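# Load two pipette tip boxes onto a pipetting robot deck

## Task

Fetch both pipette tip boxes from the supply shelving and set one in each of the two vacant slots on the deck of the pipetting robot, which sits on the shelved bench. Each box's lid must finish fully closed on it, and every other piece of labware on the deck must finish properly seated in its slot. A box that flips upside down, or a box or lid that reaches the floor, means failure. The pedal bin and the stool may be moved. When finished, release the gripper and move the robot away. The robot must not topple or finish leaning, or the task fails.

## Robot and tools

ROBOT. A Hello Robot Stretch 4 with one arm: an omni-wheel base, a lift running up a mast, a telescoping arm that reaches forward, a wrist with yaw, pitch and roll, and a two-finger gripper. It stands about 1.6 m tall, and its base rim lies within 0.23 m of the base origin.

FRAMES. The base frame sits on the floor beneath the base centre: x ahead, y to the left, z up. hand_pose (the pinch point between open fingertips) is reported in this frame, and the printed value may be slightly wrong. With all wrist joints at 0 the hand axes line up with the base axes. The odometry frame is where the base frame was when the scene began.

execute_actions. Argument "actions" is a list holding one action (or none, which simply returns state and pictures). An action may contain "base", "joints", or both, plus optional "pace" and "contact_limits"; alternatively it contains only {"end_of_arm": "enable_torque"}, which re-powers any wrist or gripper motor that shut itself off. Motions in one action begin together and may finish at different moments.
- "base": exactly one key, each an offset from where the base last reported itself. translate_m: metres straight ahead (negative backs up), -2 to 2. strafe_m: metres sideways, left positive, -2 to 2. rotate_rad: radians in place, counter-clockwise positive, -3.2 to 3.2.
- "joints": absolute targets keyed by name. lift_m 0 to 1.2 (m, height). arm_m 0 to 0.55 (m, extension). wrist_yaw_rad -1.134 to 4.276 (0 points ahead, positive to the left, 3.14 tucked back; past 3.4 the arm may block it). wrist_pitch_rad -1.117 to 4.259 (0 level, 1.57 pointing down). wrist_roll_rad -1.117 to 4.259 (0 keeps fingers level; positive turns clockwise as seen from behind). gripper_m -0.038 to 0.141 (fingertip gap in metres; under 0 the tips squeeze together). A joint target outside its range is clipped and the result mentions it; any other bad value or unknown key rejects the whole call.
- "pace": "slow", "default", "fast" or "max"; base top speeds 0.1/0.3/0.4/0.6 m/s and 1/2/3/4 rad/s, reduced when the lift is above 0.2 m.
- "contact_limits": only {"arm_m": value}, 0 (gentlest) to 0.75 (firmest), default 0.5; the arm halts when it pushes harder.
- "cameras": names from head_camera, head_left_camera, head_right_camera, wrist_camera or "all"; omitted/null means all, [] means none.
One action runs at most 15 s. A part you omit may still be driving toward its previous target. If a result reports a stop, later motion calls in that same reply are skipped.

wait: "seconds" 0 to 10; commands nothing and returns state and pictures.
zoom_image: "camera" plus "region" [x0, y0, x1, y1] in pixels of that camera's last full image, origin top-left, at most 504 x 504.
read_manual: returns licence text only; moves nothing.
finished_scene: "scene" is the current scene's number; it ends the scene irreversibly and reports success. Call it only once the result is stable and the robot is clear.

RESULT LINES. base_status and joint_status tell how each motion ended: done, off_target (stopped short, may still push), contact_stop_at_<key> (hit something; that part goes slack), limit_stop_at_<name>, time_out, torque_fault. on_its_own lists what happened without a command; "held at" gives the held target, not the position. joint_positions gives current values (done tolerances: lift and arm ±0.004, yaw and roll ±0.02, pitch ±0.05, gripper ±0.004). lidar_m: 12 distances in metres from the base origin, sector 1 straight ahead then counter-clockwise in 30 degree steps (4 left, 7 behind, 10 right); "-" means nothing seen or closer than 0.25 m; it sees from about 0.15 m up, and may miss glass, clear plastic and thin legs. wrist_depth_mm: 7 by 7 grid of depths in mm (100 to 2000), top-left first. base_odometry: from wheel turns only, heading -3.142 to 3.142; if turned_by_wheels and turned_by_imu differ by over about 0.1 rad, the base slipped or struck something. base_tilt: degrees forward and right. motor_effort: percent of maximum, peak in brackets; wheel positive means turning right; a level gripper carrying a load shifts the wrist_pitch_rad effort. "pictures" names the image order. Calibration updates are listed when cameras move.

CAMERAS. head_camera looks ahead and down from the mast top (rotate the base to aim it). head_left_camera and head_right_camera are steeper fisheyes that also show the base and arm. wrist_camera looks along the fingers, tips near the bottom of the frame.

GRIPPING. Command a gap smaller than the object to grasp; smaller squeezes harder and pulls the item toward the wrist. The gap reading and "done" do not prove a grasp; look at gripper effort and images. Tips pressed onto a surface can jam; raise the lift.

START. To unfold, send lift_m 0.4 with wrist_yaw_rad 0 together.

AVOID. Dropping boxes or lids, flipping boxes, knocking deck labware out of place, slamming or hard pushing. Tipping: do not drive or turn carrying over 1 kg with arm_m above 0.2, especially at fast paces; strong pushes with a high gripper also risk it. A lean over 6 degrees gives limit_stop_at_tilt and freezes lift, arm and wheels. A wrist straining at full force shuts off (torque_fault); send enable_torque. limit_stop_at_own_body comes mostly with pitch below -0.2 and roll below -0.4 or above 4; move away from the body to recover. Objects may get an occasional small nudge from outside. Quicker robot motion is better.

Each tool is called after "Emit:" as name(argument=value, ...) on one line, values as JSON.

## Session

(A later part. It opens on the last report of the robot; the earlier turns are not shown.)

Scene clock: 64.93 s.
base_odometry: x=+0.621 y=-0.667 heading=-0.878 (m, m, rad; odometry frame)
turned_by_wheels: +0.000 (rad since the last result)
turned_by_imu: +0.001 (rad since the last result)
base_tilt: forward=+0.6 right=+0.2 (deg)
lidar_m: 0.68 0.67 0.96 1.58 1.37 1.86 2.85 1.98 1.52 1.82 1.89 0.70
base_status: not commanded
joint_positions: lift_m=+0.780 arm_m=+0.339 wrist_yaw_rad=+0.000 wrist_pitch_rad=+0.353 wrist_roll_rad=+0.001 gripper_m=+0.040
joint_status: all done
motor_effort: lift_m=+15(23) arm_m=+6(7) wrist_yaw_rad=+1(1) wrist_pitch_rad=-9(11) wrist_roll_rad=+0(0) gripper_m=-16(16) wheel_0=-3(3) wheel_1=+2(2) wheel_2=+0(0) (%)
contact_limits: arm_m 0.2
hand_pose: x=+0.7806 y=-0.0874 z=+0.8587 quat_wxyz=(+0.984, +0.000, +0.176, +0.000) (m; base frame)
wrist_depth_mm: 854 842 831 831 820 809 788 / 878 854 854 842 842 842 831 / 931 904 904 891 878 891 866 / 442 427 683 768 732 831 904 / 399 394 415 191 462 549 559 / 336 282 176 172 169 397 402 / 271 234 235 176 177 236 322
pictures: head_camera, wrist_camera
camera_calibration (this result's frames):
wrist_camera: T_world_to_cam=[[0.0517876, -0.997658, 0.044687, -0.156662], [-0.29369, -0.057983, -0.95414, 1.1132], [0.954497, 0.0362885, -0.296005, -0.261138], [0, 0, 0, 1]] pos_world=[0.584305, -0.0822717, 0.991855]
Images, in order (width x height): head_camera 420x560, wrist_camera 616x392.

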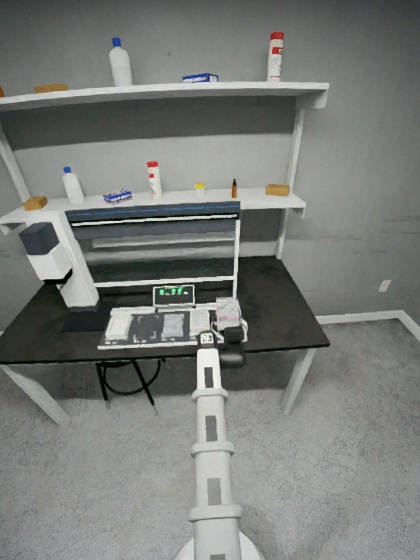

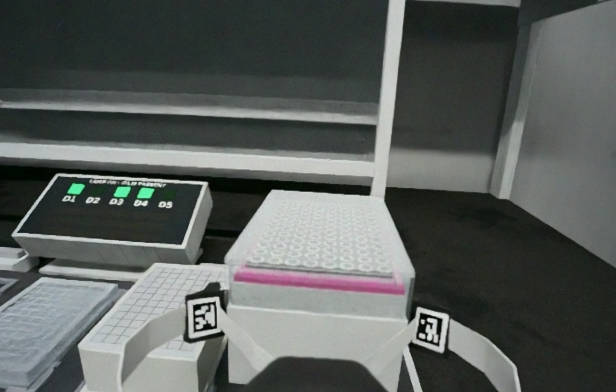

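Emit:
execute_actions(actions=[{"joints":{"arm_m":0.381,"lift_m":0.75},"contact_limits":{"arm_m":0.2},"pace":"slow"}], cameras=["head_camera","wrist_camera","head_left_camera","head_right_camera"])

Emit:
zoom_image(camera="head_camera", region=[170, 280, 270, 360])

Scene clock: 68.97 s.
base_odometry: x=+0.621 y=-0.667 heading=-0.878 (m, m, rad; odometry frame)
turned_by_wheels: +0.000 (rad since the last result)
turned_by_imu: +0.001 (rad since the last result)
base_tilt: forward=+0.6 right=+0.2 (deg)
lidar_m: 0.66 0.67 0.95 1.56 1.35 1.87 2.85 1.95 1.51 1.82 1.92 0.69
base_status: not commanded
joint_positions: lift_m=+0.750 arm_m=+0.380 wrist_yaw_rad=+0.000 wrist_pitch_rad=+0.353 wrist_roll_rad=+0.001 gripper_m=+0.040
joint_status: all done
motor_effort: lift_m=+14(13) arm_m=+6(4) wrist_yaw_rad=+0(1) wrist_pitch_rad=-9(10) wrist_roll_rad=+0(0) gripper_m=-16(15) wheel_0=-3(3) wheel_1=+2(2) wheel_2=+0(0) (%)
contact_limits: arm_m 0.2
hand_pose: x=+0.8215 y=-0.0874 z=+0.8288 quat_wxyz=(+0.984, +0.000, +0.176, +0.000) (m; base frame)
wrist_depth_mm: 798 798 798 788 768 768 759 / 831 820 809 798 809 788 768 / 402 866 854 842 842 831 831 / 368 368 585 668 683 732 854 / 349 340 375 192 404 469 480 / 277 229 176 171 170 342 345 / 187 185 206 176 177 215 278
pictures: head_camera, head_left_camera, head_right_camera, wrist_camera
camera_calibration (this result's frames):
wrist_camera: T_world_to_cam=[[0.051749, -0.99766, 0.0446859, -0.157422], [-0.293712, -0.0579713, -0.954134, 1.09665], [0.954492, 0.0362507, -0.296025, -0.309094], [0, 0, 0, 1]] pos_world=[0.625274, -0.0822746, 0.961887]
Images, in order (width x height): head_camera 420x560, head_left_camera 420x672, head_right_camera 420x672, wrist_camera 616x392.

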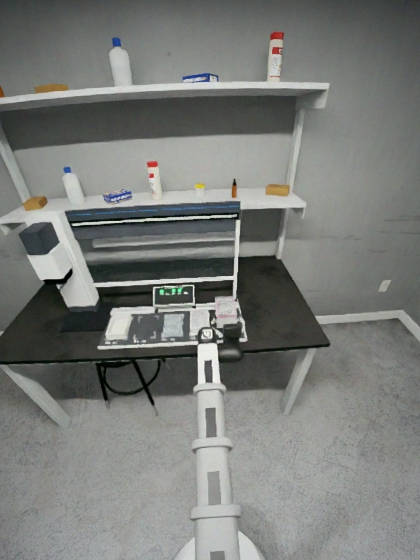

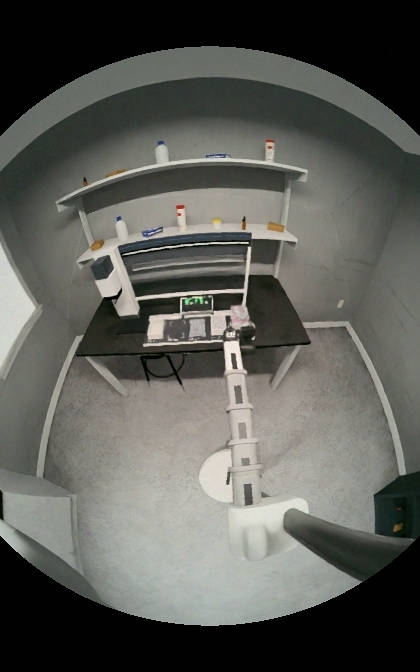

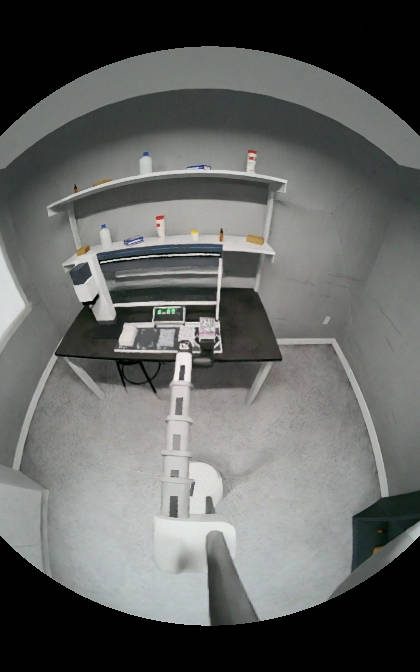

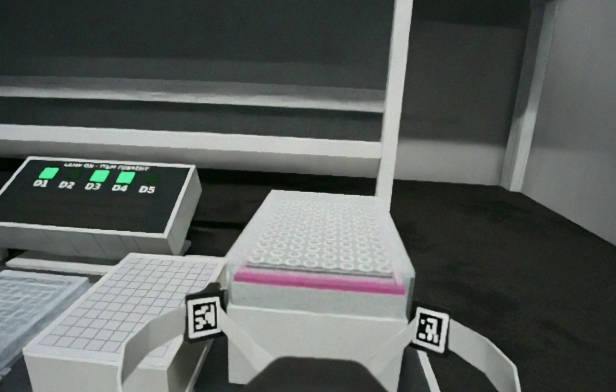

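Region (170, 280, 270, 360) of head_camera's 420x560 image, scaled by 5.040, with more detail than that image has; it fills the top 403 rows of this view, and the rest is white.

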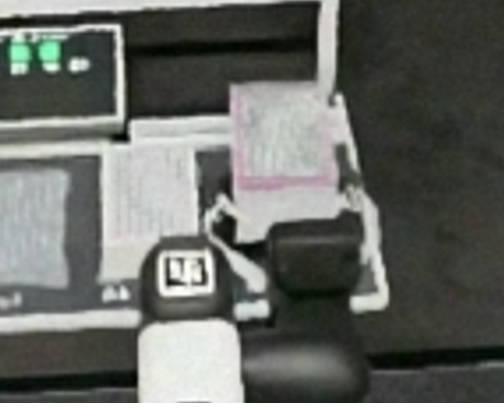

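Emit:
execute_actions(actions=[{"joints":{"lift_m":0.725},"pace":"slow"}], cameras=["head_camera","wrist_camera"])

Emit:
zoom_image(camera="head_camera", region=[170, 280, 270, 360])

Scene clock: 73.80 s.
base_odometry: x=+0.621 y=-0.667 heading=-0.878 (m, m, rad; odometry frame)
turned_by_wheels: +0.000 (rad since the last result)
turned_by_imu: +0.001 (rad since the last result)
base_tilt: forward=+0.7 right=+0.1 (deg)
lidar_m: 0.65 0.71 0.97 1.55 1.34 1.82 2.85 1.98 1.51 1.83 1.88 0.70
base_status: not commanded
joint_positions: lift_m=+0.725 arm_m=+0.380 wrist_yaw_rad=+0.000 wrist_pitch_rad=+0.353 wrist_roll_rad=+0.001 gripper_m=+0.040
joint_status: all done
motor_effort: lift_m=+14(14) arm_m=+6(6) wrist_yaw_rad=+1(1) wrist_pitch_rad=-10(9) wrist_roll_rad=+1(0) gripper_m=-15(16) wheel_0=-3(3) wheel_1=+2(2) wheel_2=+0(0) (%)
hand_pose: x=+0.8215 y=-0.0874 z=+0.8037 quat_wxyz=(+0.984, +0.000, +0.176, +0.000) (m; base frame)
wrist_depth_mm: 809 798 788 778 778 768 750 / 759 820 820 798 798 798 788 / 389 389 842 842 831 842 831 / 345 340 517 585 603 634 854 / 330 248 274 193 329 404 418 / 183 189 176 171 169 301 303 / 183 180 194 174 177 191 247
pictures: head_camera, wrist_camera
camera_calibration (this result's frames):
wrist_camera: T_world_to_cam=[[0.0517493, -0.99766, 0.0446857, -0.156305], [-0.293718, -0.0579714, -0.954133, 1.0728], [0.95449, 0.0362507, -0.29603, -0.316491], [0, 0, 0, 1]] pos_world=[0.625276, -0.0822746, 0.936886]
Images, in order (width x height): head_camera 420x560, wrist_camera 616x392.

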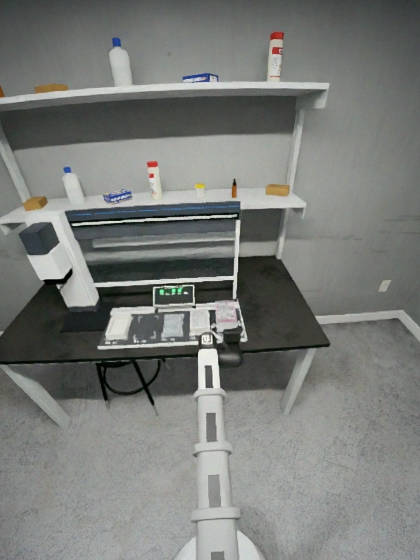

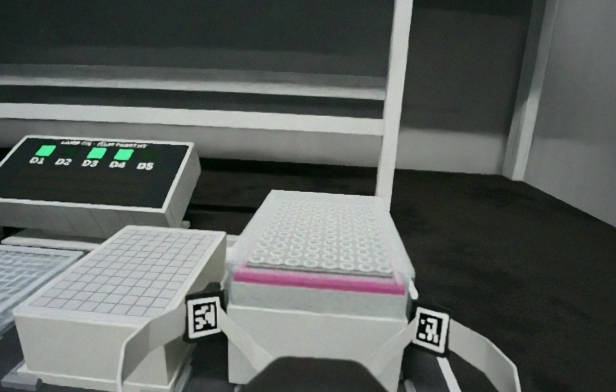

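Region (170, 280, 270, 360) of head_camera's 420x560 image, scaled by 5.040, with more detail than that image has; it fills the top 403 rows of this view, and the rest is white.

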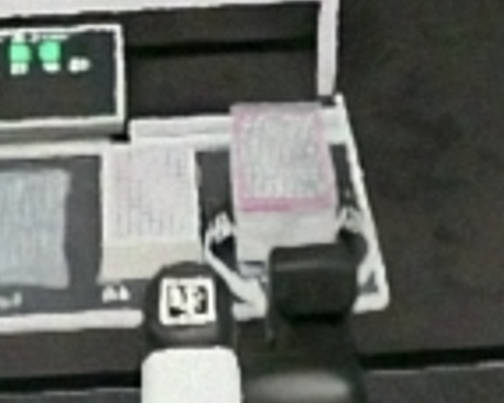

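Emit:
zoom_image(camera="wrist_camera", region=[100, 292, 300, 392])

Region (100, 292, 300, 392) of wrist_camera's 616x392 image, scaled by 2.520.

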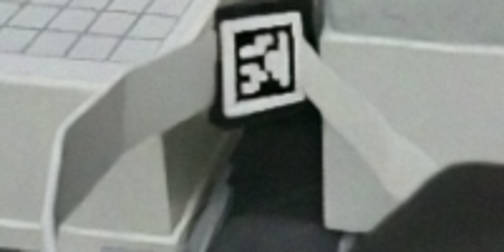

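Emit:
execute_actions(actions=[{"base":{"strafe_m":-0.007},"pace":"slow"}], cameras=[])

Emit:
execute_actions(actions=[{"joints":{"lift_m":0.718},"pace":"slow"}], cameras=["wrist_camera"])

Emit:
zoom_image(camera="wrist_camera", region=[100, 242, 480, 392])

Scene clock: 76.03 s.
base_odometry: x=+0.616 y=-0.671 heading=-0.878 (m, m, rad; odometry frame)
turned_by_wheels: +0.000 (rad since the last result)
turned_by_imu: +0.001 (rad since the last result)
base_tilt: forward=+0.7 right=+0.2 (deg)
lidar_m: 0.65 0.70 0.97 1.57 1.37 1.86 2.87 1.96 1.54 1.81 1.89 0.70
base_status: done
joint_positions: lift_m=+0.725 arm_m=+0.380 wrist_yaw_rad=+0.000 wrist_pitch_rad=+0.353 wrist_roll_rad=+0.001 gripper_m=+0.040
joint_status: not commanded
motor_effort: lift_m=+14(14) arm_m=+6(6) wrist_yaw_rad=+0(1) wrist_pitch_rad=-9(9) wrist_roll_rad=+0(0) gripper_m=-15(15) wheel_0=+3(7) wheel_1=-2(7) wheel_2=+0(1) (%)
hand_pose: x=+0.8215 y=-0.0874 z=+0.8037 quat_wxyz=(+0.984, +0.000, +0.176, +0.000) (m; base frame)
wrist_depth_mm: 809 798 798 788 788 778 750 / 768 798 820 820 798 788 788 / 392 387 842 842 842 831 820 / 345 342 559 585 559 640 854 / 329 249 273 193 349 410 418 / 183 189 177 172 170 301 303 / 183 181 195 174 176 198 248
pictures: none
No camera images: the call's "cameras" was empty. Leave "cameras" out to get every camera's image.

Scene clock: 76.70 s.
base_odometry: x=+0.616 y=-0.671 heading=-0.878 (m, m, rad; odometry frame)
turned_by_wheels: +0.000 (rad since the last result)
turned_by_imu: +0.000 (rad since the last result)
base_tilt: forward=+0.6 right=+0.1 (deg)
lidar_m: 0.66 0.71 0.95 1.56 1.34 1.87 2.84 1.99 1.53 1.82 1.90 0.71
base_status: not commanded
joint_positions: lift_m=+0.719 arm_m=+0.380 wrist_yaw_rad=+0.000 wrist_pitch_rad=+0.351 wrist_roll_rad=+0.001 gripper_m=+0.040
joint_status: all done
motor_effort: lift_m=+13(13) arm_m=+6(6) wrist_yaw_rad=+1(0) wrist_pitch_rad=-1(10) wrist_roll_rad=+0(1) gripper_m=-16(15) wheel_0=+3(3) wheel_1=-2(2) wheel_2=+0(0) (%)
hand_pose: x=+0.8218 y=-0.0874 z=+0.7976 quat_wxyz=(+0.985, +0.000, +0.174, +0.000) (m; base frame)
wrist_depth_mm: 809 809 788 788 768 778 750 / 768 768 820 809 809 788 778 / 389 387 866 842 854 809 820 / 342 342 544 574 549 634 842 / 319 239 271 193 347 402 407 / 178 181 176 170 170 293 296 / 182 180 189 174 176 196 242
pictures: wrist_camera
camera_calibration (this result's frames):
wrist_camera: T_world_to_cam=[[0.0514519, -0.997668, 0.0448369, -0.155969], [-0.290919, -0.0579223, -0.954993, 1.06545], [0.955363, 0.0360923, -0.293221, -0.321535], [0, 0, 0, 1]] pos_world=[0.625167, -0.082287, 0.930207]
Images, in order (width x height): wrist_camera 616x392.

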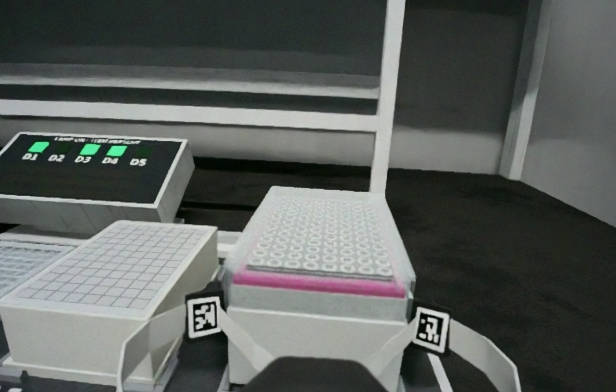

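Region (100, 242, 480, 392) of wrist_camera's 616x392 image, scaled by 1.326; it fills the top 199 rows of this view, and the rest is white.

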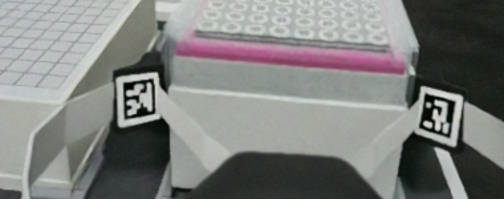

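Emit:
execute_actions(actions=[{"joints":{"lift_m":0.713},"pace":"slow"}], cameras=["wrist_camera","head_camera"])

Emit:
zoom_image(camera="head_camera", region=[170, 280, 270, 360])

Scene clock: 78.20 s.
base_odometry: x=+0.616 y=-0.671 heading=-0.878 (m, m, rad; odometry frame)
turned_by_wheels: +0.000 (rad since the last result)
turned_by_imu: +0.000 (rad since the last result)
base_tilt: forward=+0.6 right=+0.1 (deg)
lidar_m: 0.67 0.70 0.96 1.55 1.37 1.86 2.85 1.95 1.51 1.82 1.90 0.70
base_status: not commanded
joint_positions: lift_m=+0.714 arm_m=+0.380 wrist_yaw_rad=+0.000 wrist_pitch_rad=+0.348 wrist_roll_rad=+0.000 gripper_m=+0.040
joint_status: all done
motor_effort: lift_m=+12(13) arm_m=+6(6) wrist_yaw_rad=+2(1) wrist_pitch_rad=+6(6) wrist_roll_rad=+0(0) gripper_m=-14(17) wheel_0=+3(2) wheel_1=-2(2) wheel_2=+0(0) (%)
hand_pose: x=+0.8220 y=-0.0875 z=+0.7933 quat_wxyz=(+0.985, +0.000, +0.173, +0.000) (m; base frame)
wrist_depth_mm: 809 798 798 778 778 759 750 / 750 759 741 809 820 788 788 / 387 387 866 842 854 831 831 / 340 342 544 569 544 621 842 / 301 232 270 193 336 394 404 / 177 176 175 170 171 287 291 / 181 180 185 175 177 186 236
pictures: head_camera, wrist_camera
camera_calibration (this result's frames):
wrist_camera: T_world_to_cam=[[0.0512122, -0.997667, 0.0451339, -0.15588], [-0.288816, -0.0580572, -0.955623, 1.06013], [0.956014, 0.0359041, -0.291115, -0.325217], [0, 0, 0, 1]] pos_world=[0.625079, -0.0822913, 0.925449]
Images, in order (width x height): head_camera 420x560, wrist_camera 616x392.

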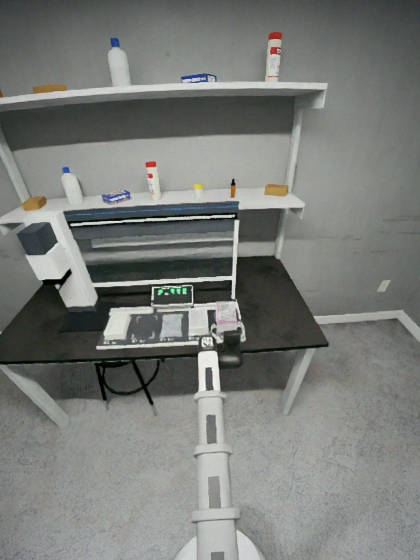

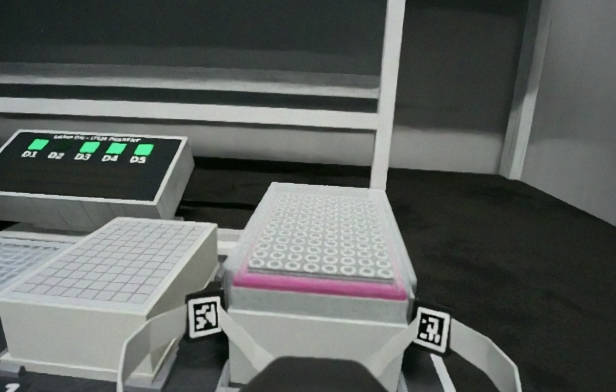

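Region (170, 280, 270, 360) of head_camera's 420x560 image, scaled by 5.040, with more detail than that image has; it fills the top 403 rows of this view, and the rest is white.

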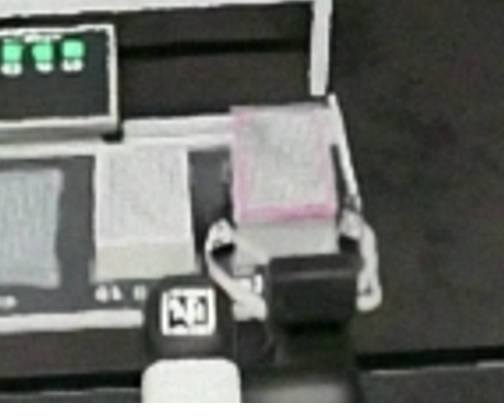

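Emit:
execute_actions(actions=[{"joints":{"lift_m":0.717,"gripper_m":0.098},"pace":"slow"}], cameras=["wrist_camera"])

Emit:
execute_actions(actions=[{"joints":{"arm_m":0.22},"contact_limits":{"arm_m":0.2},"pace":"slow"}], cameras=["wrist_camera","head_camera"])

Emit:
zoom_image(camera="head_camera", region=[170, 280, 270, 360])

Scene clock: 81.80 s.
base_odometry: x=+0.616 y=-0.671 heading=-0.878 (m, m, rad; odometry frame)
turned_by_wheels: +0.000 (rad since the last result)
turned_by_imu: +0.001 (rad since the last result)
base_tilt: forward=+0.7 right=+0.2 (deg)
lidar_m: 0.65 0.70 0.96 1.57 1.36 1.89 2.85 1.97 1.53 1.79 1.87 0.72
base_status: not commanded
joint_positions: lift_m=+0.717 arm_m=+0.380 wrist_yaw_rad=+0.000 wrist_pitch_rad=+0.352 wrist_roll_rad=+0.000 gripper_m=+0.098
joint_status: all done
motor_effort: lift_m=+23(25) arm_m=+6(6) wrist_yaw_rad=+1(1) wrist_pitch_rad=-3(4) wrist_roll_rad=+1(1) gripper_m=-2(14) wheel_0=+3(3) wheel_1=-2(2) wheel_2=+0(0) (%)
hand_pose: x=+0.8217 y=-0.0875 z=+0.7955 quat_wxyz=(+0.985, +0.000, +0.175, +0.000) (m; base frame)
wrist_depth_mm: 809 809 788 788 768 768 750 / 798 759 750 809 798 798 788 / 387 384 854 842 831 831 831 / 340 340 535 278 530 609 842 / 301 234 270 193 338 392 402 / 177 183 189 186 183 287 290 / 181 179 198 148 193 217 237
pictures: wrist_camera
camera_calibration (this result's frames):
wrist_camera: T_world_to_cam=[[0.0514688, -0.997659, 0.0450256, -0.156063], [-0.292043, -0.0581503, -0.954636, 1.06395], [0.955019, 0.0359846, -0.294352, -0.320881], [0, 0, 0, 1]] pos_world=[0.6252, -0.0822813, 0.928263]
Images, in order (width x height): wrist_camera 616x392.

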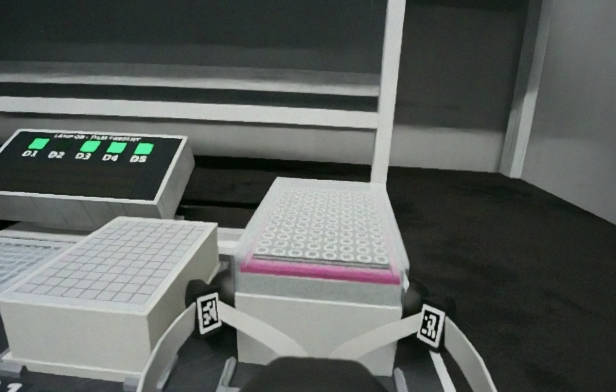

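Scene clock: 84.70 s.
base_odometry: x=+0.616 y=-0.671 heading=-0.878 (m, m, rad; odometry frame)
turned_by_wheels: +0.000 (rad since the last result)
turned_by_imu: +0.001 (rad since the last result)
base_tilt: forward=+0.7 right=+0.1 (deg)
lidar_m: 0.67 0.70 0.94 1.56 1.37 1.86 2.85 1.96 1.51 1.80 1.89 0.73
base_status: not commanded
joint_positions: lift_m=+0.717 arm_m=+0.221 wrist_yaw_rad=+0.000 wrist_pitch_rad=+0.352 wrist_roll_rad=+0.000 gripper_m=+0.098
joint_status: all done
motor_effort: lift_m=+23(23) arm_m=-6(6) wrist_yaw_rad=+0(2) wrist_pitch_rad=-5(5) wrist_roll_rad=+1(1) gripper_m=-1(3) wheel_0=+3(3) wheel_1=-2(2) wheel_2=+0(0) (%)
contact_limits: arm_m 0.2
hand_pose: x=+0.6627 y=-0.0874 z=+0.7954 quat_wxyz=(+0.985, +0.000, +0.175, +0.000) (m; base frame)
wrist_depth_mm: 960 946 931 946 931 917 891 / 991 917 904 946 946 946 931 / 946 512 768 1008 991 991 976 / 455 462 394 343 539 621 1008 / 315 325 330 343 357 394 404 / 262 265 200 277 266 287 290 / 574 315 314 149 255 250 251
pictures: head_camera, wrist_camera
camera_calibration (this result's frames):
wrist_camera: T_world_to_cam=[[0.0516743, -0.997649, 0.0450151, -0.147952], [-0.292223, -0.0582077, -0.954577, 1.01755], [0.954953, 0.0361726, -0.294544, -0.168867], [0, 0, 0, 1]] pos_world=[0.466256, -0.0822667, 0.928248]
Images, in order (width x height): head_camera 420x560, wrist_camera 616x392.

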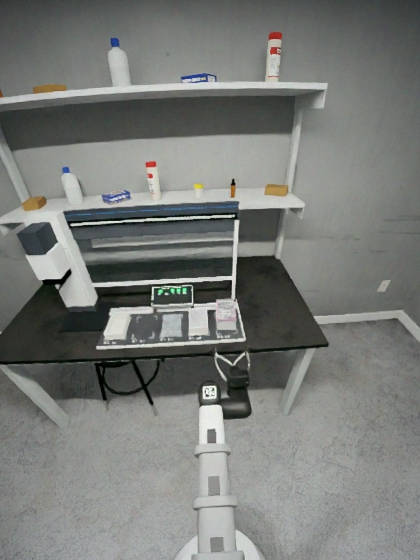

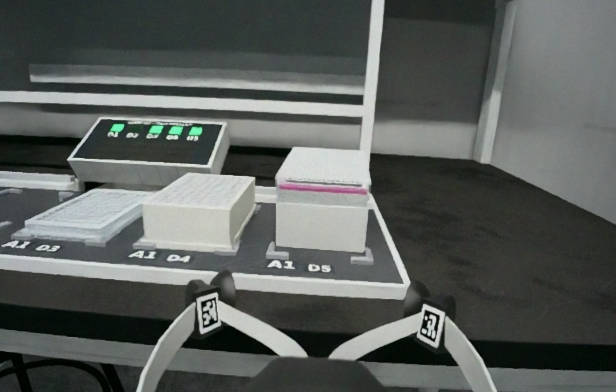

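Region (170, 280, 270, 360) of head_camera's 420x560 image, scaled by 5.040, with more detail than that image has; it fills the top 403 rows of this view, and the rest is white.

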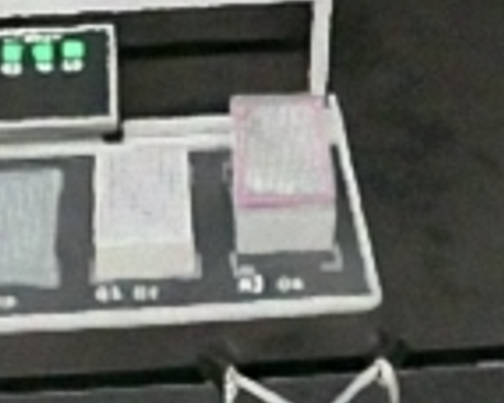

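Emit:
execute_actions(actions=[{"joints":{"arm_m":0.37},"contact_limits":{"arm_m":0.2},"pace":"slow"}], cameras=[])

Emit:
execute_actions(actions=[{"joints":{"gripper_m":0.068},"pace":"slow"}], cameras=["wrist_camera"])

Emit:
execute_actions(actions=[{"joints":{"arm_m":0.354},"contact_limits":{"arm_m":0.2},"pace":"slow"}], cameras=["wrist_camera"])

Scene clock: 88.90 s.
base_odometry: x=+0.616 y=-0.671 heading=-0.878 (m, m, rad; odometry frame)
turned_by_wheels: +0.000 (rad since the last result)
turned_by_imu: +0.001 (rad since the last result)
base_tilt: forward=+0.7 right=+0.1 (deg)
lidar_m: 0.65 0.69 0.96 1.57 1.34 1.85 2.86 1.97 1.54 1.81 1.89 0.71
base_status: not commanded
joint_positions: lift_m=+0.717 arm_m=+0.369 wrist_yaw_rad=+0.000 wrist_pitch_rad=+0.352 wrist_roll_rad=+0.000 gripper_m=+0.098
joint_status: all done
motor_effort: lift_m=+23(23) arm_m=+6(6) wrist_yaw_rad=+1(1) wrist_pitch_rad=-5(4) wrist_roll_rad=+1(1) gripper_m=+1(2) wheel_0=+2(2) wheel_1=-2(2) wheel_2=+0(0) (%)
contact_limits: arm_m 0.2
hand_pose: x=+0.8107 y=-0.0874 z=+0.7954 quat_wxyz=(+0.985, +0.000, +0.175, +0.000) (m; base frame)
wrist_depth_mm: 820 820 809 788 768 778 768 / 831 759 768 820 798 809 798 / 394 394 878 842 854 854 831 / 353 345 530 279 525 615 866 / 303 234 271 199 334 392 402 / 189 187 198 199 194 287 289 / 190 190 200 149 198 216 236
pictures: none
No camera images: the call's "cameras" was empty. Leave "cameras" out to get every camera's image.

Scene clock: 90.47 s.
base_odometry: x=+0.616 y=-0.671 heading=-0.878 (m, m, rad; odometry frame)
turned_by_wheels: +0.000 (rad since the last result)
turned_by_imu: +0.000 (rad since the last result)
base_tilt: forward=+0.7 right=+0.2 (deg)
lidar_m: 0.66 0.69 0.95 1.55 1.37 1.83 2.84 1.97 1.53 1.81 1.89 0.71
base_status: not commanded
joint_positions: lift_m=+0.717 arm_m=+0.369 wrist_yaw_rad=+0.000 wrist_pitch_rad=+0.352 wrist_roll_rad=+0.000 gripper_m=+0.068
joint_status: all done
motor_effort: lift_m=+23(23) arm_m=+6(6) wrist_yaw_rad=+1(1) wrist_pitch_rad=-7(5) wrist_roll_rad=+2(1) gripper_m=-8(7) wheel_0=+3(3) wheel_1=-2(2) wheel_2=+0(0) (%)
hand_pose: x=+0.8106 y=-0.0874 z=+0.7953 quat_wxyz=(+0.985, +0.000, +0.175, +0.000) (m; base frame)
wrist_depth_mm: 820 809 798 788 778 778 768 / 778 778 759 809 820 798 798 / 392 392 854 854 842 842 831 / 351 347 530 279 525 615 854 / 300 232 272 195 334 389 399 / 189 187 193 193 189 286 287 / 190 191 198 199 191 216 236
pictures: wrist_camera
camera_calibration (this result's frames):
wrist_camera: T_world_to_cam=[[0.0516624, -0.997651, 0.0449873, -0.155566], [-0.292741, -0.0581971, -0.954419, 1.06092], [0.954795, 0.0361379, -0.29506, -0.309615], [0, 0, 0, 1]] pos_world=[0.614231, -0.0822694, 0.928207]
Images, in order (width x height): wrist_camera 616x392.

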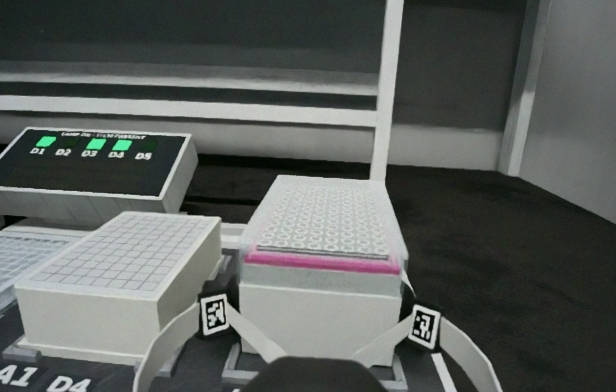

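Scene clock: 91.53 s.
base_odometry: x=+0.616 y=-0.671 heading=-0.878 (m, m, rad; odometry frame)
turned_by_wheels: +0.000 (rad since the last result)
turned_by_imu: +0.000 (rad since the last result)
base_tilt: forward=+0.6 right=+0.1 (deg)
lidar_m: 0.66 0.70 0.96 1.55 1.36 1.88 2.84 1.98 1.52 1.82 1.89 0.69
base_status: not commanded
joint_positions: lift_m=+0.717 arm_m=+0.355 wrist_yaw_rad=+0.000 wrist_pitch_rad=+0.353 wrist_roll_rad=+0.000 gripper_m=+0.068
joint_status: all done
motor_effort: lift_m=+23(23) arm_m=-6(4) wrist_yaw_rad=+0(0) wrist_pitch_rad=-7(7) wrist_roll_rad=+0(1) gripper_m=-8(7) wheel_0=+3(3) wheel_1=-2(2) wheel_2=+0(0) (%)
contact_limits: arm_m 0.2
hand_pose: x=+0.7967 y=-0.0873 z=+0.7952 quat_wxyz=(+0.984, +0.000, +0.175, +0.000) (m; base frame)
wrist_depth_mm: 842 842 820 809 788 778 788 / 831 778 768 820 820 820 798 / 407 404 866 878 866 842 854 / 366 355 496 278 530 603 842 / 303 232 271 195 336 389 399 / 206 200 194 194 190 287 289 / 193 193 199 199 192 216 236
pictures: wrist_camera
camera_calibration (this result's frames):
wrist_camera: T_world_to_cam=[[0.052027, -0.997632, 0.0449807, -0.155034], [-0.292841, -0.0583024, -0.954382, 1.05687], [0.954745, 0.0364815, -0.295181, -0.296199], [0, 0, 0, 1]] pos_world=[0.600354, -0.0822426, 0.928198]
Images, in order (width x height): wrist_camera 616x392.

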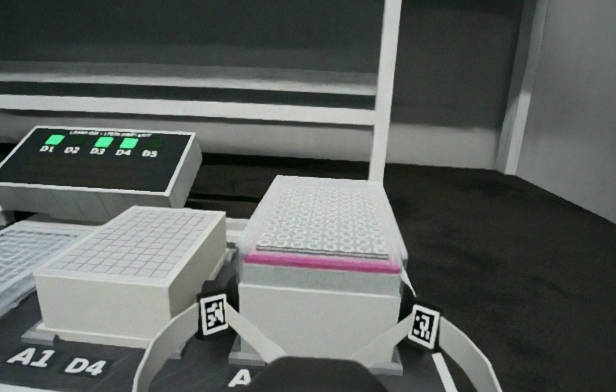

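Emit:
execute_actions(actions=[{"joints":{"lift_m":0.712},"pace":"slow"}], cameras=[])

Emit:
execute_actions(actions=[{"joints":{"arm_m":0.348},"contact_limits":{"arm_m":0.2},"pace":"slow"}], cameras=["wrist_camera"])

Scene clock: 92.90 s.
base_odometry: x=+0.616 y=-0.671 heading=-0.878 (m, m, rad; odometry frame)
turned_by_wheels: +0.000 (rad since the last result)
turned_by_imu: +0.000 (rad since the last result)
base_tilt: forward=+0.7 right=+0.1 (deg)
lidar_m: 0.66 0.67 0.95 1.55 1.37 1.89 2.85 1.96 1.51 1.82 1.89 0.70
base_status: not commanded
joint_positions: lift_m=+0.713 arm_m=+0.355 wrist_yaw_rad=+0.000 wrist_pitch_rad=+0.350 wrist_roll_rad=+0.000 gripper_m=+0.068
joint_status: all done
motor_effort: lift_m=+12(23) arm_m=-5(6) wrist_yaw_rad=+0(0) wrist_pitch_rad=+2(8) wrist_roll_rad=+1(1) gripper_m=-8(8) wheel_0=+3(3) wheel_1=-2(2) wheel_2=+0(0) (%)
hand_pose: x=+0.7969 y=-0.0873 z=+0.7920 quat_wxyz=(+0.985, +0.000, +0.174, +0.000) (m; base frame)
wrist_depth_mm: 842 820 820 809 788 798 798 / 842 778 768 820 820 809 820 / 404 407 891 866 854 854 854 / 364 355 496 272 535 621 866 / 297 228 268 195 334 389 402 / 206 200 195 193 190 283 286 / 191 190 196 198 195 214 234
pictures: none
No camera images: the call's "cameras" was empty. Leave "cameras" out to get every camera's image.

Scene clock: 93.67 s.
base_odometry: x=+0.616 y=-0.671 heading=-0.878 (m, m, rad; odometry frame)
turned_by_wheels: +0.000 (rad since the last result)
turned_by_imu: +0.000 (rad since the last result)
base_tilt: forward=+0.8 right=+0.2 (deg)
lidar_m: 0.66 0.69 0.95 1.57 1.34 1.86 2.86 1.98 1.52 1.82 1.91 0.70
base_status: not commanded
joint_positions: lift_m=+0.713 arm_m=+0.349 wrist_yaw_rad=+0.002 wrist_pitch_rad=+0.348 wrist_roll_rad=+0.000 gripper_m=+0.068
joint_status: all done
motor_effort: lift_m=+13(13) arm_m=-7(8) wrist_yaw_rad=-5(5) wrist_pitch_rad=+5(7) wrist_roll_rad=+1(1) gripper_m=-9(9) wheel_0=+2(3) wheel_1=-2(2) wheel_2=+0(0) (%)
contact_limits: arm_m 0.2
hand_pose: x=+0.7915 y=-0.0869 z=+0.7923 quat_wxyz=(+0.985, +0.000, +0.173, +0.001) (m; base frame)
wrist_depth_mm: 842 831 831 820 798 798 788 / 831 778 778 831 831 820 809 / 404 410 878 866 866 866 878 / 370 359 500 266 535 615 891 / 298 231 265 195 332 392 399 / 211 207 195 196 193 286 289 / 191 191 197 204 192 213 236
pictures: wrist_camera
camera_calibration (this result's frames):
wrist_camera: T_world_to_cam=[[0.0535449, -0.997542, 0.0452088, -0.155539], [-0.288495, -0.0587969, -0.955674, 1.05012], [0.955983, 0.038129, -0.290934, -0.296297], [0, 0, 0, 1]] pos_world=[0.594538, -0.0821147, 0.924405]
Images, in order (width x height): wrist_camera 616x392.

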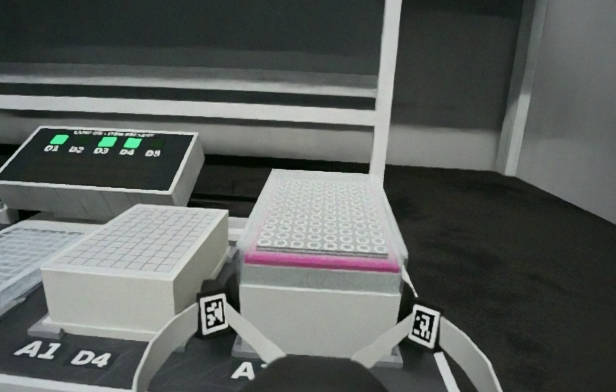

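Emit:
execute_actions(actions=[{"joints":{"gripper_m":0.098,"arm_m":0.345},"contact_limits":{"arm_m":0.2},"pace":"slow"}], cameras=[])

Emit:
execute_actions(actions=[{"joints":{"arm_m":0.2,"lift_m":0.72},"contact_limits":{"arm_m":0.2},"pace":"slow"}], cameras=["wrist_camera","head_camera"])

Emit:
zoom_image(camera="head_camera", region=[90, 280, 270, 360])

Scene clock: 96.53 s.
base_odometry: x=+0.616 y=-0.671 heading=-0.878 (m, m, rad; odometry frame)
turned_by_wheels: +0.000 (rad since the last result)
turned_by_imu: +0.001 (rad since the last result)
base_tilt: forward=+0.7 right=+0.2 (deg)
lidar_m: 0.67 0.68 0.97 1.58 1.35 1.86 2.85 1.97 1.54 1.80 1.88 0.71
base_status: not commanded
joint_positions: lift_m=+0.713 arm_m=+0.346 wrist_yaw_rad=-0.001 wrist_pitch_rad=+0.350 wrist_roll_rad=+0.000 gripper_m=+0.098
joint_status: all done
motor_effort: lift_m=+13(13) arm_m=-6(6) wrist_yaw_rad=+4(5) wrist_pitch_rad=+0(6) wrist_roll_rad=+1(1) gripper_m=-3(9) wheel_0=+2(3) wheel_1=-2(2) wheel_2=+0(0) (%)
contact_limits: arm_m 0.2
hand_pose: x=+0.7878 y=-0.0877 z=+0.7917 quat_wxyz=(+0.985, +0.000, +0.174, +0.000) (m; base frame)
wrist_depth_mm: 842 842 831 809 798 798 798 / 788 778 788 768 831 831 842 / 404 410 891 878 878 878 854 / 375 362 492 287 535 615 878 / 287 228 266 200 332 389 397 / 213 211 199 204 203 282 285 / 189 191 196 146 195 213 232
pictures: none
No camera images: the call's "cameras" was empty. Leave "cameras" out to get every camera's image.

Scene clock: 99.27 s.
base_odometry: x=+0.616 y=-0.671 heading=-0.878 (m, m, rad; odometry frame)
turned_by_wheels: +0.000 (rad since the last result)
turned_by_imu: +0.001 (rad since the last result)
base_tilt: forward=+0.6 right=+0.1 (deg)
lidar_m: 0.65 0.69 0.95 1.56 1.37 1.85 2.85 1.98 1.51 1.82 1.89 0.70
base_status: not commanded
joint_positions: lift_m=+0.720 arm_m=+0.201 wrist_yaw_rad=+0.000 wrist_pitch_rad=+0.352 wrist_roll_rad=+0.000 gripper_m=+0.098
joint_status: all done
motor_effort: lift_m=+24(23) arm_m=-6(7) wrist_yaw_rad=+1(4) wrist_pitch_rad=-4(5) wrist_roll_rad=+1(1) gripper_m=-2(2) wheel_0=+2(2) wheel_1=-2(2) wheel_2=+0(0) (%)
contact_limits: arm_m 0.2
hand_pose: x=+0.6427 y=-0.0874 z=+0.7983 quat_wxyz=(+0.985, +0.000, +0.175, +0.000) (m; base frame)
wrist_depth_mm: 976 946 946 946 917 946 917 / 991 946 931 976 960 960 946 / 976 535 788 1008 991 1008 991 / 473 480 397 343 580 621 1008 / 322 332 343 345 366 399 410 / 283 283 199 285 274 291 297 / 1138 809 1118 149 325 272 297
pictures: head_camera, wrist_camera
camera_calibration (this result's frames):
wrist_camera: T_world_to_cam=[[0.0516773, -0.997649, 0.0450154, -0.147051], [-0.292221, -0.0582088, -0.954578, 1.01449], [0.954953, 0.0361756, -0.294542, -0.148909], [0, 0, 0, 1]] pos_world=[0.446257, -0.0822665, 0.931171]
Images, in order (width x height): head_camera 420x560, wrist_camera 616x392.

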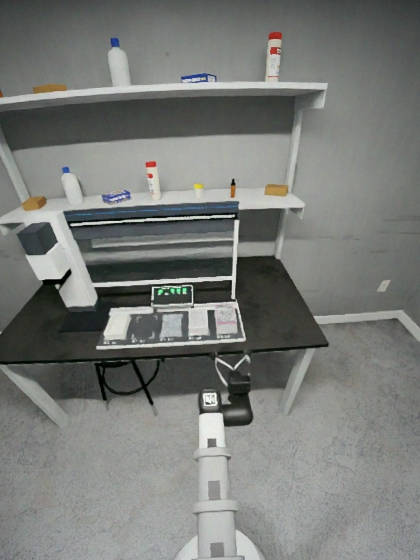

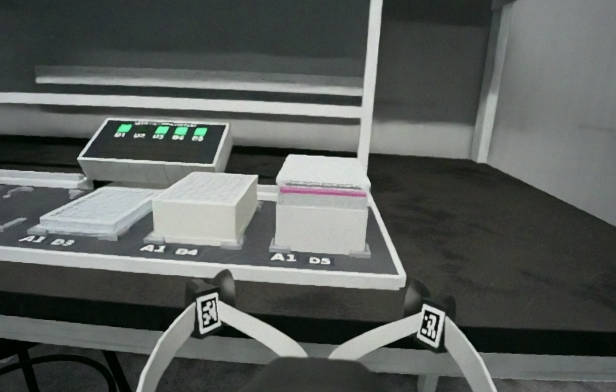

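Region (90, 280, 270, 360) of head_camera's 420x560 image, scaled by 2.800, with more detail than that image has.

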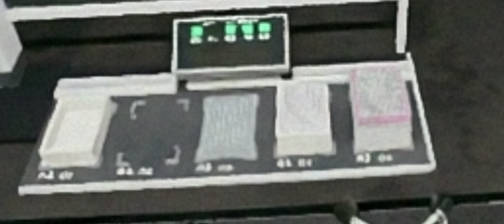

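Emit:
execute_actions(actions=[{"base":{"rotate_rad":-1.352},"joints":{"arm_m":0.0,"gripper_m":0.141},"pace":"fast"}], cameras=[])

Emit:
execute_actions(actions=[{"base":{"strafe_m":-1.46},"joints":{"lift_m":0.49},"pace":"fast"}], cameras=["head_camera"])

Emit:
execute_actions(actions=[{"base":{"translate_m":0.33},"joints":{"arm_m":0.1},"pace":"fast"}], cameras=["wrist_camera","head_camera"])

Scene clock: 105.23 s.
base_odometry: x=+0.616 y=-0.671 heading=-2.230 (m, m, rad; odometry frame)
turned_by_wheels: -1.352 (rad since the last result)
turned_by_imu: -1.365 (rad since the last result)
base_tilt: forward=+0.5 right=+0.1 (deg)
lidar_m: 1.81 0.82 0.67 0.66 0.77 1.91 1.37 1.47 2.42 2.83 1.61 1.49
base_status: done
joint_positions: lift_m=+0.720 arm_m=+0.001 wrist_yaw_rad=+0.000 wrist_pitch_rad=+0.352 wrist_roll_rad=+0.000 gripper_m=+0.141
joint_status: all done
motor_effort: lift_m=+24(24) arm_m=-5(6) wrist_yaw_rad=+2(1) wrist_pitch_rad=-5(5) wrist_roll_rad=+0(1) gripper_m=+0(2) wheel_0=+2(10) wheel_1=+2(9) wheel_2=+1(12) (%)
hand_pose: x=+0.4427 y=-0.0875 z=+0.7984 quat_wxyz=(+0.985, +0.000, +0.175, +0.000) (m; base frame)
wrist_depth_mm: 1537 1618 1576 1464 1366 1308 1255 / 1537 1708 1708 1576 1464 1366 1308 / 1537 1863 1708 1576 1537 1464 1336 / 1618 1921 1756 1661 1618 1464 1308 / 1618 1863 1863 1756 1618 1537 1255 / 1430 1397 214 1618 1576 214 1182 / 1205 1205 1255 150 1281 1229 1229
pictures: none
No camera images: the call's "cameras" was empty. Leave "cameras" out to get every camera's image.

Scene clock: 110.10 s.
base_odometry: x=-0.539 y=+0.223 heading=-2.230 (m, m, rad; odometry frame)
turned_by_wheels: +0.000 (rad since the last result)
turned_by_imu: -0.002 (rad since the last result)
base_tilt: forward=+0.6 right=+0.1 (deg)
lidar_m: 1.05 1.19 2.10 2.09 2.39 1.59 1.56 1.70 1.39 1.36 1.84 1.05
base_status: done
joint_positions: lift_m=+0.490 arm_m=+0.001 wrist_yaw_rad=+0.000 wrist_pitch_rad=+0.352 wrist_roll_rad=+0.000 gripper_m=+0.141
joint_status: all done
motor_effort: lift_m=+14(21) arm_m=-5(5) wrist_yaw_rad=+1(1) wrist_pitch_rad=-4(6) wrist_roll_rad=+1(2) gripper_m=+0(0) wheel_0=-1(14) wheel_1=+3(12) wheel_2=+0(2) (%)
hand_pose: x=+0.4428 y=-0.0874 z=+0.5691 quat_wxyz=(+0.985, +0.000, +0.175, +0.000) (m; base frame)
wrist_depth_mm: 1464 1025 1281 1205 1138 1078 1025 / 1537 1060 1308 1255 1182 1138 1042 / 1576 1025 1118 976 1060 1160 1078 / 1661 1182 1430 1366 1229 1205 1138 / 1499 1229 1366 1366 1308 1255 1160 / 1118 1060 213 1060 1078 215 1205 / 904 904 946 150 931 960 1008
pictures: head_camera
Images, in order (width x height): head_camera 420x560.

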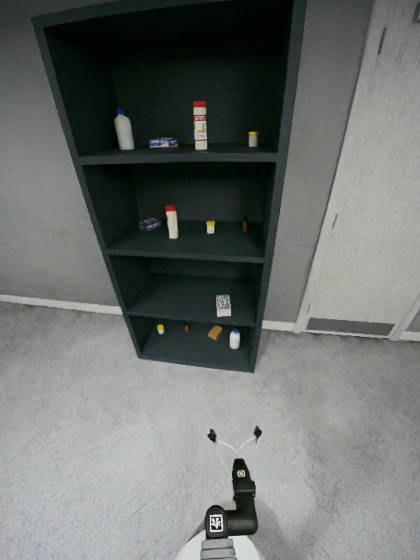

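Scene clock: 112.20 s.
base_odometry: x=-0.741 y=-0.038 heading=-2.229 (m, m, rad; odometry frame)
turned_by_wheels: +0.000 (rad since the last result)
turned_by_imu: +0.000 (rad since the last result)
base_tilt: forward=+0.7 right=+0.1 (deg)
lidar_m: 0.72 0.85 2.22 2.04 2.28 1.91 1.91 1.86 1.44 1.43 1.43 0.73
base_status: done
joint_positions: lift_m=+0.490 arm_m=+0.099 wrist_yaw_rad=+0.000 wrist_pitch_rad=+0.352 wrist_roll_rad=+0.000 gripper_m=+0.141
joint_status: all done
motor_effort: lift_m=+14(14) arm_m=+6(7) wrist_yaw_rad=+1(2) wrist_pitch_rad=-4(5) wrist_roll_rad=+0(1) gripper_m=+0(0) wheel_0=+2(12) wheel_1=+1(11) wheel_2=+2(13) (%)
hand_pose: x=+0.5408 y=-0.0874 z=+0.5691 quat_wxyz=(+0.985, +0.000, +0.175, +0.000) (m; base frame)
wrist_depth_mm: 707 891 854 820 759 668 340 / 723 917 891 831 778 627 340 / 723 891 904 866 809 591 351 / 564 530 544 466 549 508 364 / 778 1025 1008 452 427 407 809 / 768 891 214 991 917 215 842 / 768 809 842 150 798 418 878
pictures: head_camera, wrist_camera
camera_calibration (this result's frames):
wrist_camera: T_world_to_cam=[[0.0517424, -0.997646, 0.0450128, -0.13148], [-0.292264, -0.0582271, -0.954563, 0.765914], [0.954937, 0.0362358, -0.294589, -0.118996], [0, 0, 0, 1]] pos_world=[0.344286, -0.0822618, 0.701977]
Images, in order (width x height): head_camera 420x560, wrist_camera 616x392.

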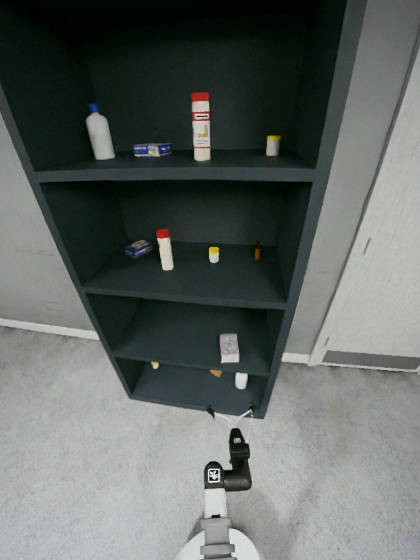

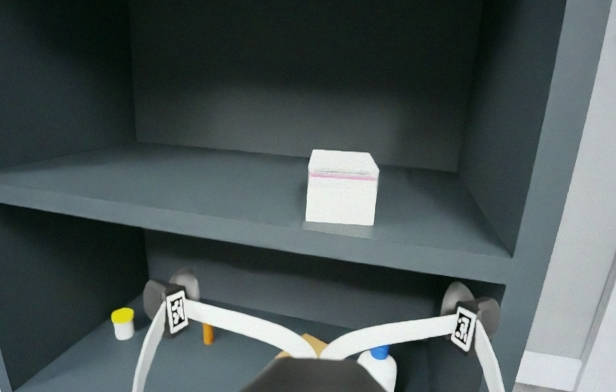

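Emit:
execute_actions(actions=[{"base":{"strafe_m":-0.022},"joints":{"arm_m":0.33,"lift_m":0.481},"contact_limits":{"arm_m":0.2}}], cameras=["wrist_camera"])

Scene clock: 115.40 s.
base_odometry: x=-0.758 y=-0.025 heading=-2.229 (m, m, rad; odometry frame)
turned_by_wheels: +0.000 (rad since the last result)
turned_by_imu: +0.000 (rad since the last result)
base_tilt: forward=+0.8 right=+0.2 (deg)
lidar_m: 0.72 0.83 2.20 2.07 2.33 1.94 1.92 1.87 1.43 1.42 1.43 0.72
base_status: done
joint_positions: lift_m=+0.481 arm_m=+0.329 wrist_yaw_rad=+0.000 wrist_pitch_rad=+0.352 wrist_roll_rad=+0.000 gripper_m=+0.141
joint_status: all done
motor_effort: lift_m=+14(14) arm_m=+6(4) wrist_yaw_rad=+1(1) wrist_pitch_rad=-4(4) wrist_roll_rad=+0(1) gripper_m=-1(1) wheel_0=-2(10) wheel_1=+0(10) wheel_2=+0(3) (%)
contact_limits: arm_m 0.2
hand_pose: x=+0.7707 y=-0.0874 z=+0.5602 quat_wxyz=(+0.985, +0.000, +0.175, +0.000) (m; base frame)
wrist_depth_mm: 683 668 621 585 554 525 397 / 691 683 647 609 580 539 389 / 691 715 683 640 603 569 370 / 477 492 517 327 564 530 359 / 327 334 349 233 325 377 332 / 258 243 214 238 238 214 278 / 741 246 229 150 213 212 222
pictures: wrist_camera
camera_calibration (this result's frames):
wrist_camera: T_world_to_cam=[[0.0517722, -0.997644, 0.0450156, -0.142993], [-0.292209, -0.0582365, -0.95458, 0.824564], [0.954952, 0.0362668, -0.294536, -0.341267], [0, 0, 0, 1]] pos_world=[0.574242, -0.0822594, 0.693033]
Images, in order (width x height): wrist_camera 616x392.

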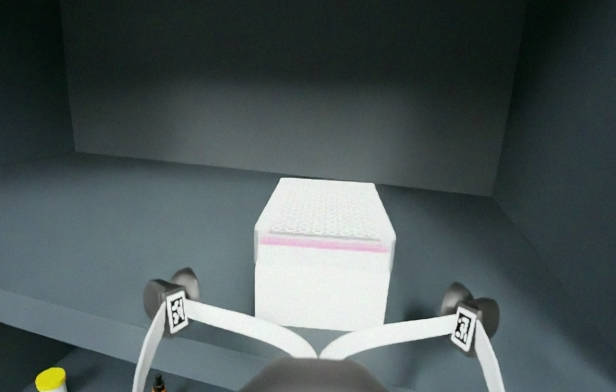

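Same as before; offset arm −0.058.

Emit:
execute_actions(actions=[{"joints":{"arm_m":0.394,"lift_m":0.479,"gripper_m":0.11},"contact_limits":{"arm_m":0.2},"pace":"slow"}], cameras=[])

Emit:
execute_actions(actions=[{"joints":{"gripper_m":0.04}}], cameras=["wrist_camera"])

Emit:
execute_actions(actions=[{"joints":{"lift_m":0.51},"pace":"slow"}], cameras=["wrist_camera"])

Scene clock: 118.63 s.
base_odometry: x=-0.758 y=-0.025 heading=-2.229 (m, m, rad; odometry frame)
turned_by_wheels: +0.000 (rad since the last result)
turned_by_imu: +0.001 (rad since the last result)
base_tilt: forward=+0.7 right=+0.2 (deg)
lidar_m: 0.72 0.83 2.21 2.07 2.35 1.93 1.93 1.85 1.44 1.42 1.44 0.72
base_status: not commanded
joint_positions: lift_m=+0.479 arm_m=+0.393 wrist_yaw_rad=+0.000 wrist_pitch_rad=+0.352 wrist_roll_rad=+0.000 gripper_m=+0.110
joint_status: all done
motor_effort: lift_m=+14(14) arm_m=+6(6) wrist_yaw_rad=+1(2) wrist_pitch_rad=-6(5) wrist_roll_rad=+1(1) gripper_m=-2(1) wheel_0=-1(2) wheel_1=+0(0) wheel_2=+0(0) (%)
contact_limits: arm_m 0.2
hand_pose: x=+0.8346 y=-0.0875 z=+0.5581 quat_wxyz=(+0.985, +0.000, +0.175, +0.000) (m; base frame)
wrist_depth_mm: 634 603 554 530 500 473 427 / 654 621 597 554 521 492 421 / 668 654 615 585 539 508 404 / 466 484 508 525 544 521 384 / 322 330 338 204 319 373 349 / 243 248 185 177 179 257 273 / 197 199 192 147 195 205 219
pictures: none
No camera images: the call's "cameras" was empty. Leave "cameras" out to get every camera's image.

Scene clock: 120.20 s.
base_odometry: x=-0.758 y=-0.025 heading=-2.229 (m, m, rad; odometry frame)
turned_by_wheels: +0.000 (rad since the last result)
turned_by_imu: +0.000 (rad since the last result)
base_tilt: forward=+0.6 right=+0.2 (deg)
lidar_m: 0.72 0.82 2.21 2.08 2.34 1.90 1.93 1.87 1.43 1.40 1.43 0.73
base_status: not commanded
joint_positions: lift_m=+0.479 arm_m=+0.393 wrist_yaw_rad=+0.000 wrist_pitch_rad=+0.353 wrist_roll_rad=+0.000 gripper_m=+0.040
joint_status: all done
motor_effort: lift_m=+14(14) arm_m=+5(6) wrist_yaw_rad=+1(1) wrist_pitch_rad=-9(10) wrist_roll_rad=+1(1) gripper_m=-15(16) wheel_0=-2(2) wheel_1=+0(0) wheel_2=+0(0) (%)
hand_pose: x=+0.8346 y=-0.0874 z=+0.5578 quat_wxyz=(+0.984, +0.000, +0.176, +0.000) (m; base frame)
wrist_depth_mm: 627 591 554 530 496 473 430 / 647 621 585 544 521 496 421 / 676 654 609 580 539 508 404 / 466 484 504 525 544 517 387 / 315 325 338 194 315 366 349 / 241 247 177 171 169 270 273 / 197 195 188 172 174 172 218
pictures: wrist_camera
camera_calibration (this result's frames):
wrist_camera: T_world_to_cam=[[0.0518549, -0.997643, 0.0449393, -0.146212], [-0.293622, -0.0582416, -0.954146, 0.841856], [0.954514, 0.036282, -0.29595, -0.401802], [0, 0, 0, 1]] pos_world=[0.638294, -0.0822582, 0.690911]
Images, in order (width x height): wrist_camera 616x392.

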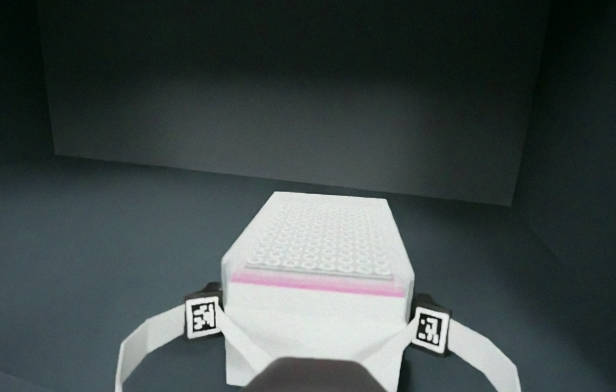

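Scene clock: 121.27 s.
base_odometry: x=-0.758 y=-0.025 heading=-2.229 (m, m, rad; odometry frame)
turned_by_wheels: +0.000 (rad since the last result)
turned_by_imu: +0.000 (rad since the last result)
base_tilt: forward=+0.7 right=+0.1 (deg)
lidar_m: 0.72 0.84 2.19 2.08 2.34 1.93 1.92 1.85 1.43 1.40 1.43 0.72
base_status: not commanded
joint_positions: lift_m=+0.510 arm_m=+0.393 wrist_yaw_rad=+0.000 wrist_pitch_rad=+0.354 wrist_roll_rad=+0.000 gripper_m=+0.040
joint_status: all done
motor_effort: lift_m=+25(24) arm_m=+6(6) wrist_yaw_rad=+1(1) wrist_pitch_rad=-10(10) wrist_roll_rad=+1(1) gripper_m=-16(16) wheel_0=-2(2) wheel_1=+0(0) wheel_2=+0(0) (%)
hand_pose: x=+0.8346 y=-0.0874 z=+0.5878 quat_wxyz=(+0.984, +0.000, +0.176, +0.000) (m; base frame)
wrist_depth_mm: 627 597 559 530 496 473 433 / 654 627 585 549 521 492 418 / 691 668 615 574 539 512 402 / 554 585 603 580 564 530 384 / 379 394 402 193 379 436 370 / 287 297 177 169 169 320 322 / 236 234 224 172 173 172 266
pictures: wrist_camera
camera_calibration (this result's frames):
wrist_camera: T_world_to_cam=[[0.0518646, -0.997643, 0.044928, -0.147562], [-0.293828, -0.0582416, -0.954082, 0.870645], [0.95445, 0.036282, -0.296157, -0.392718], [0, 0, 0, 1]] pos_world=[0.638303, -0.0822582, 0.72099]
Images, in order (width x height): wrist_camera 616x392.

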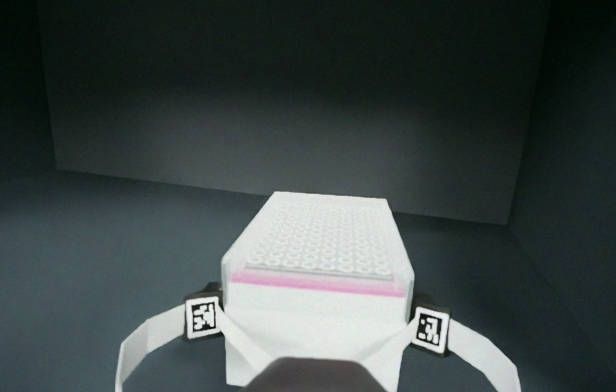

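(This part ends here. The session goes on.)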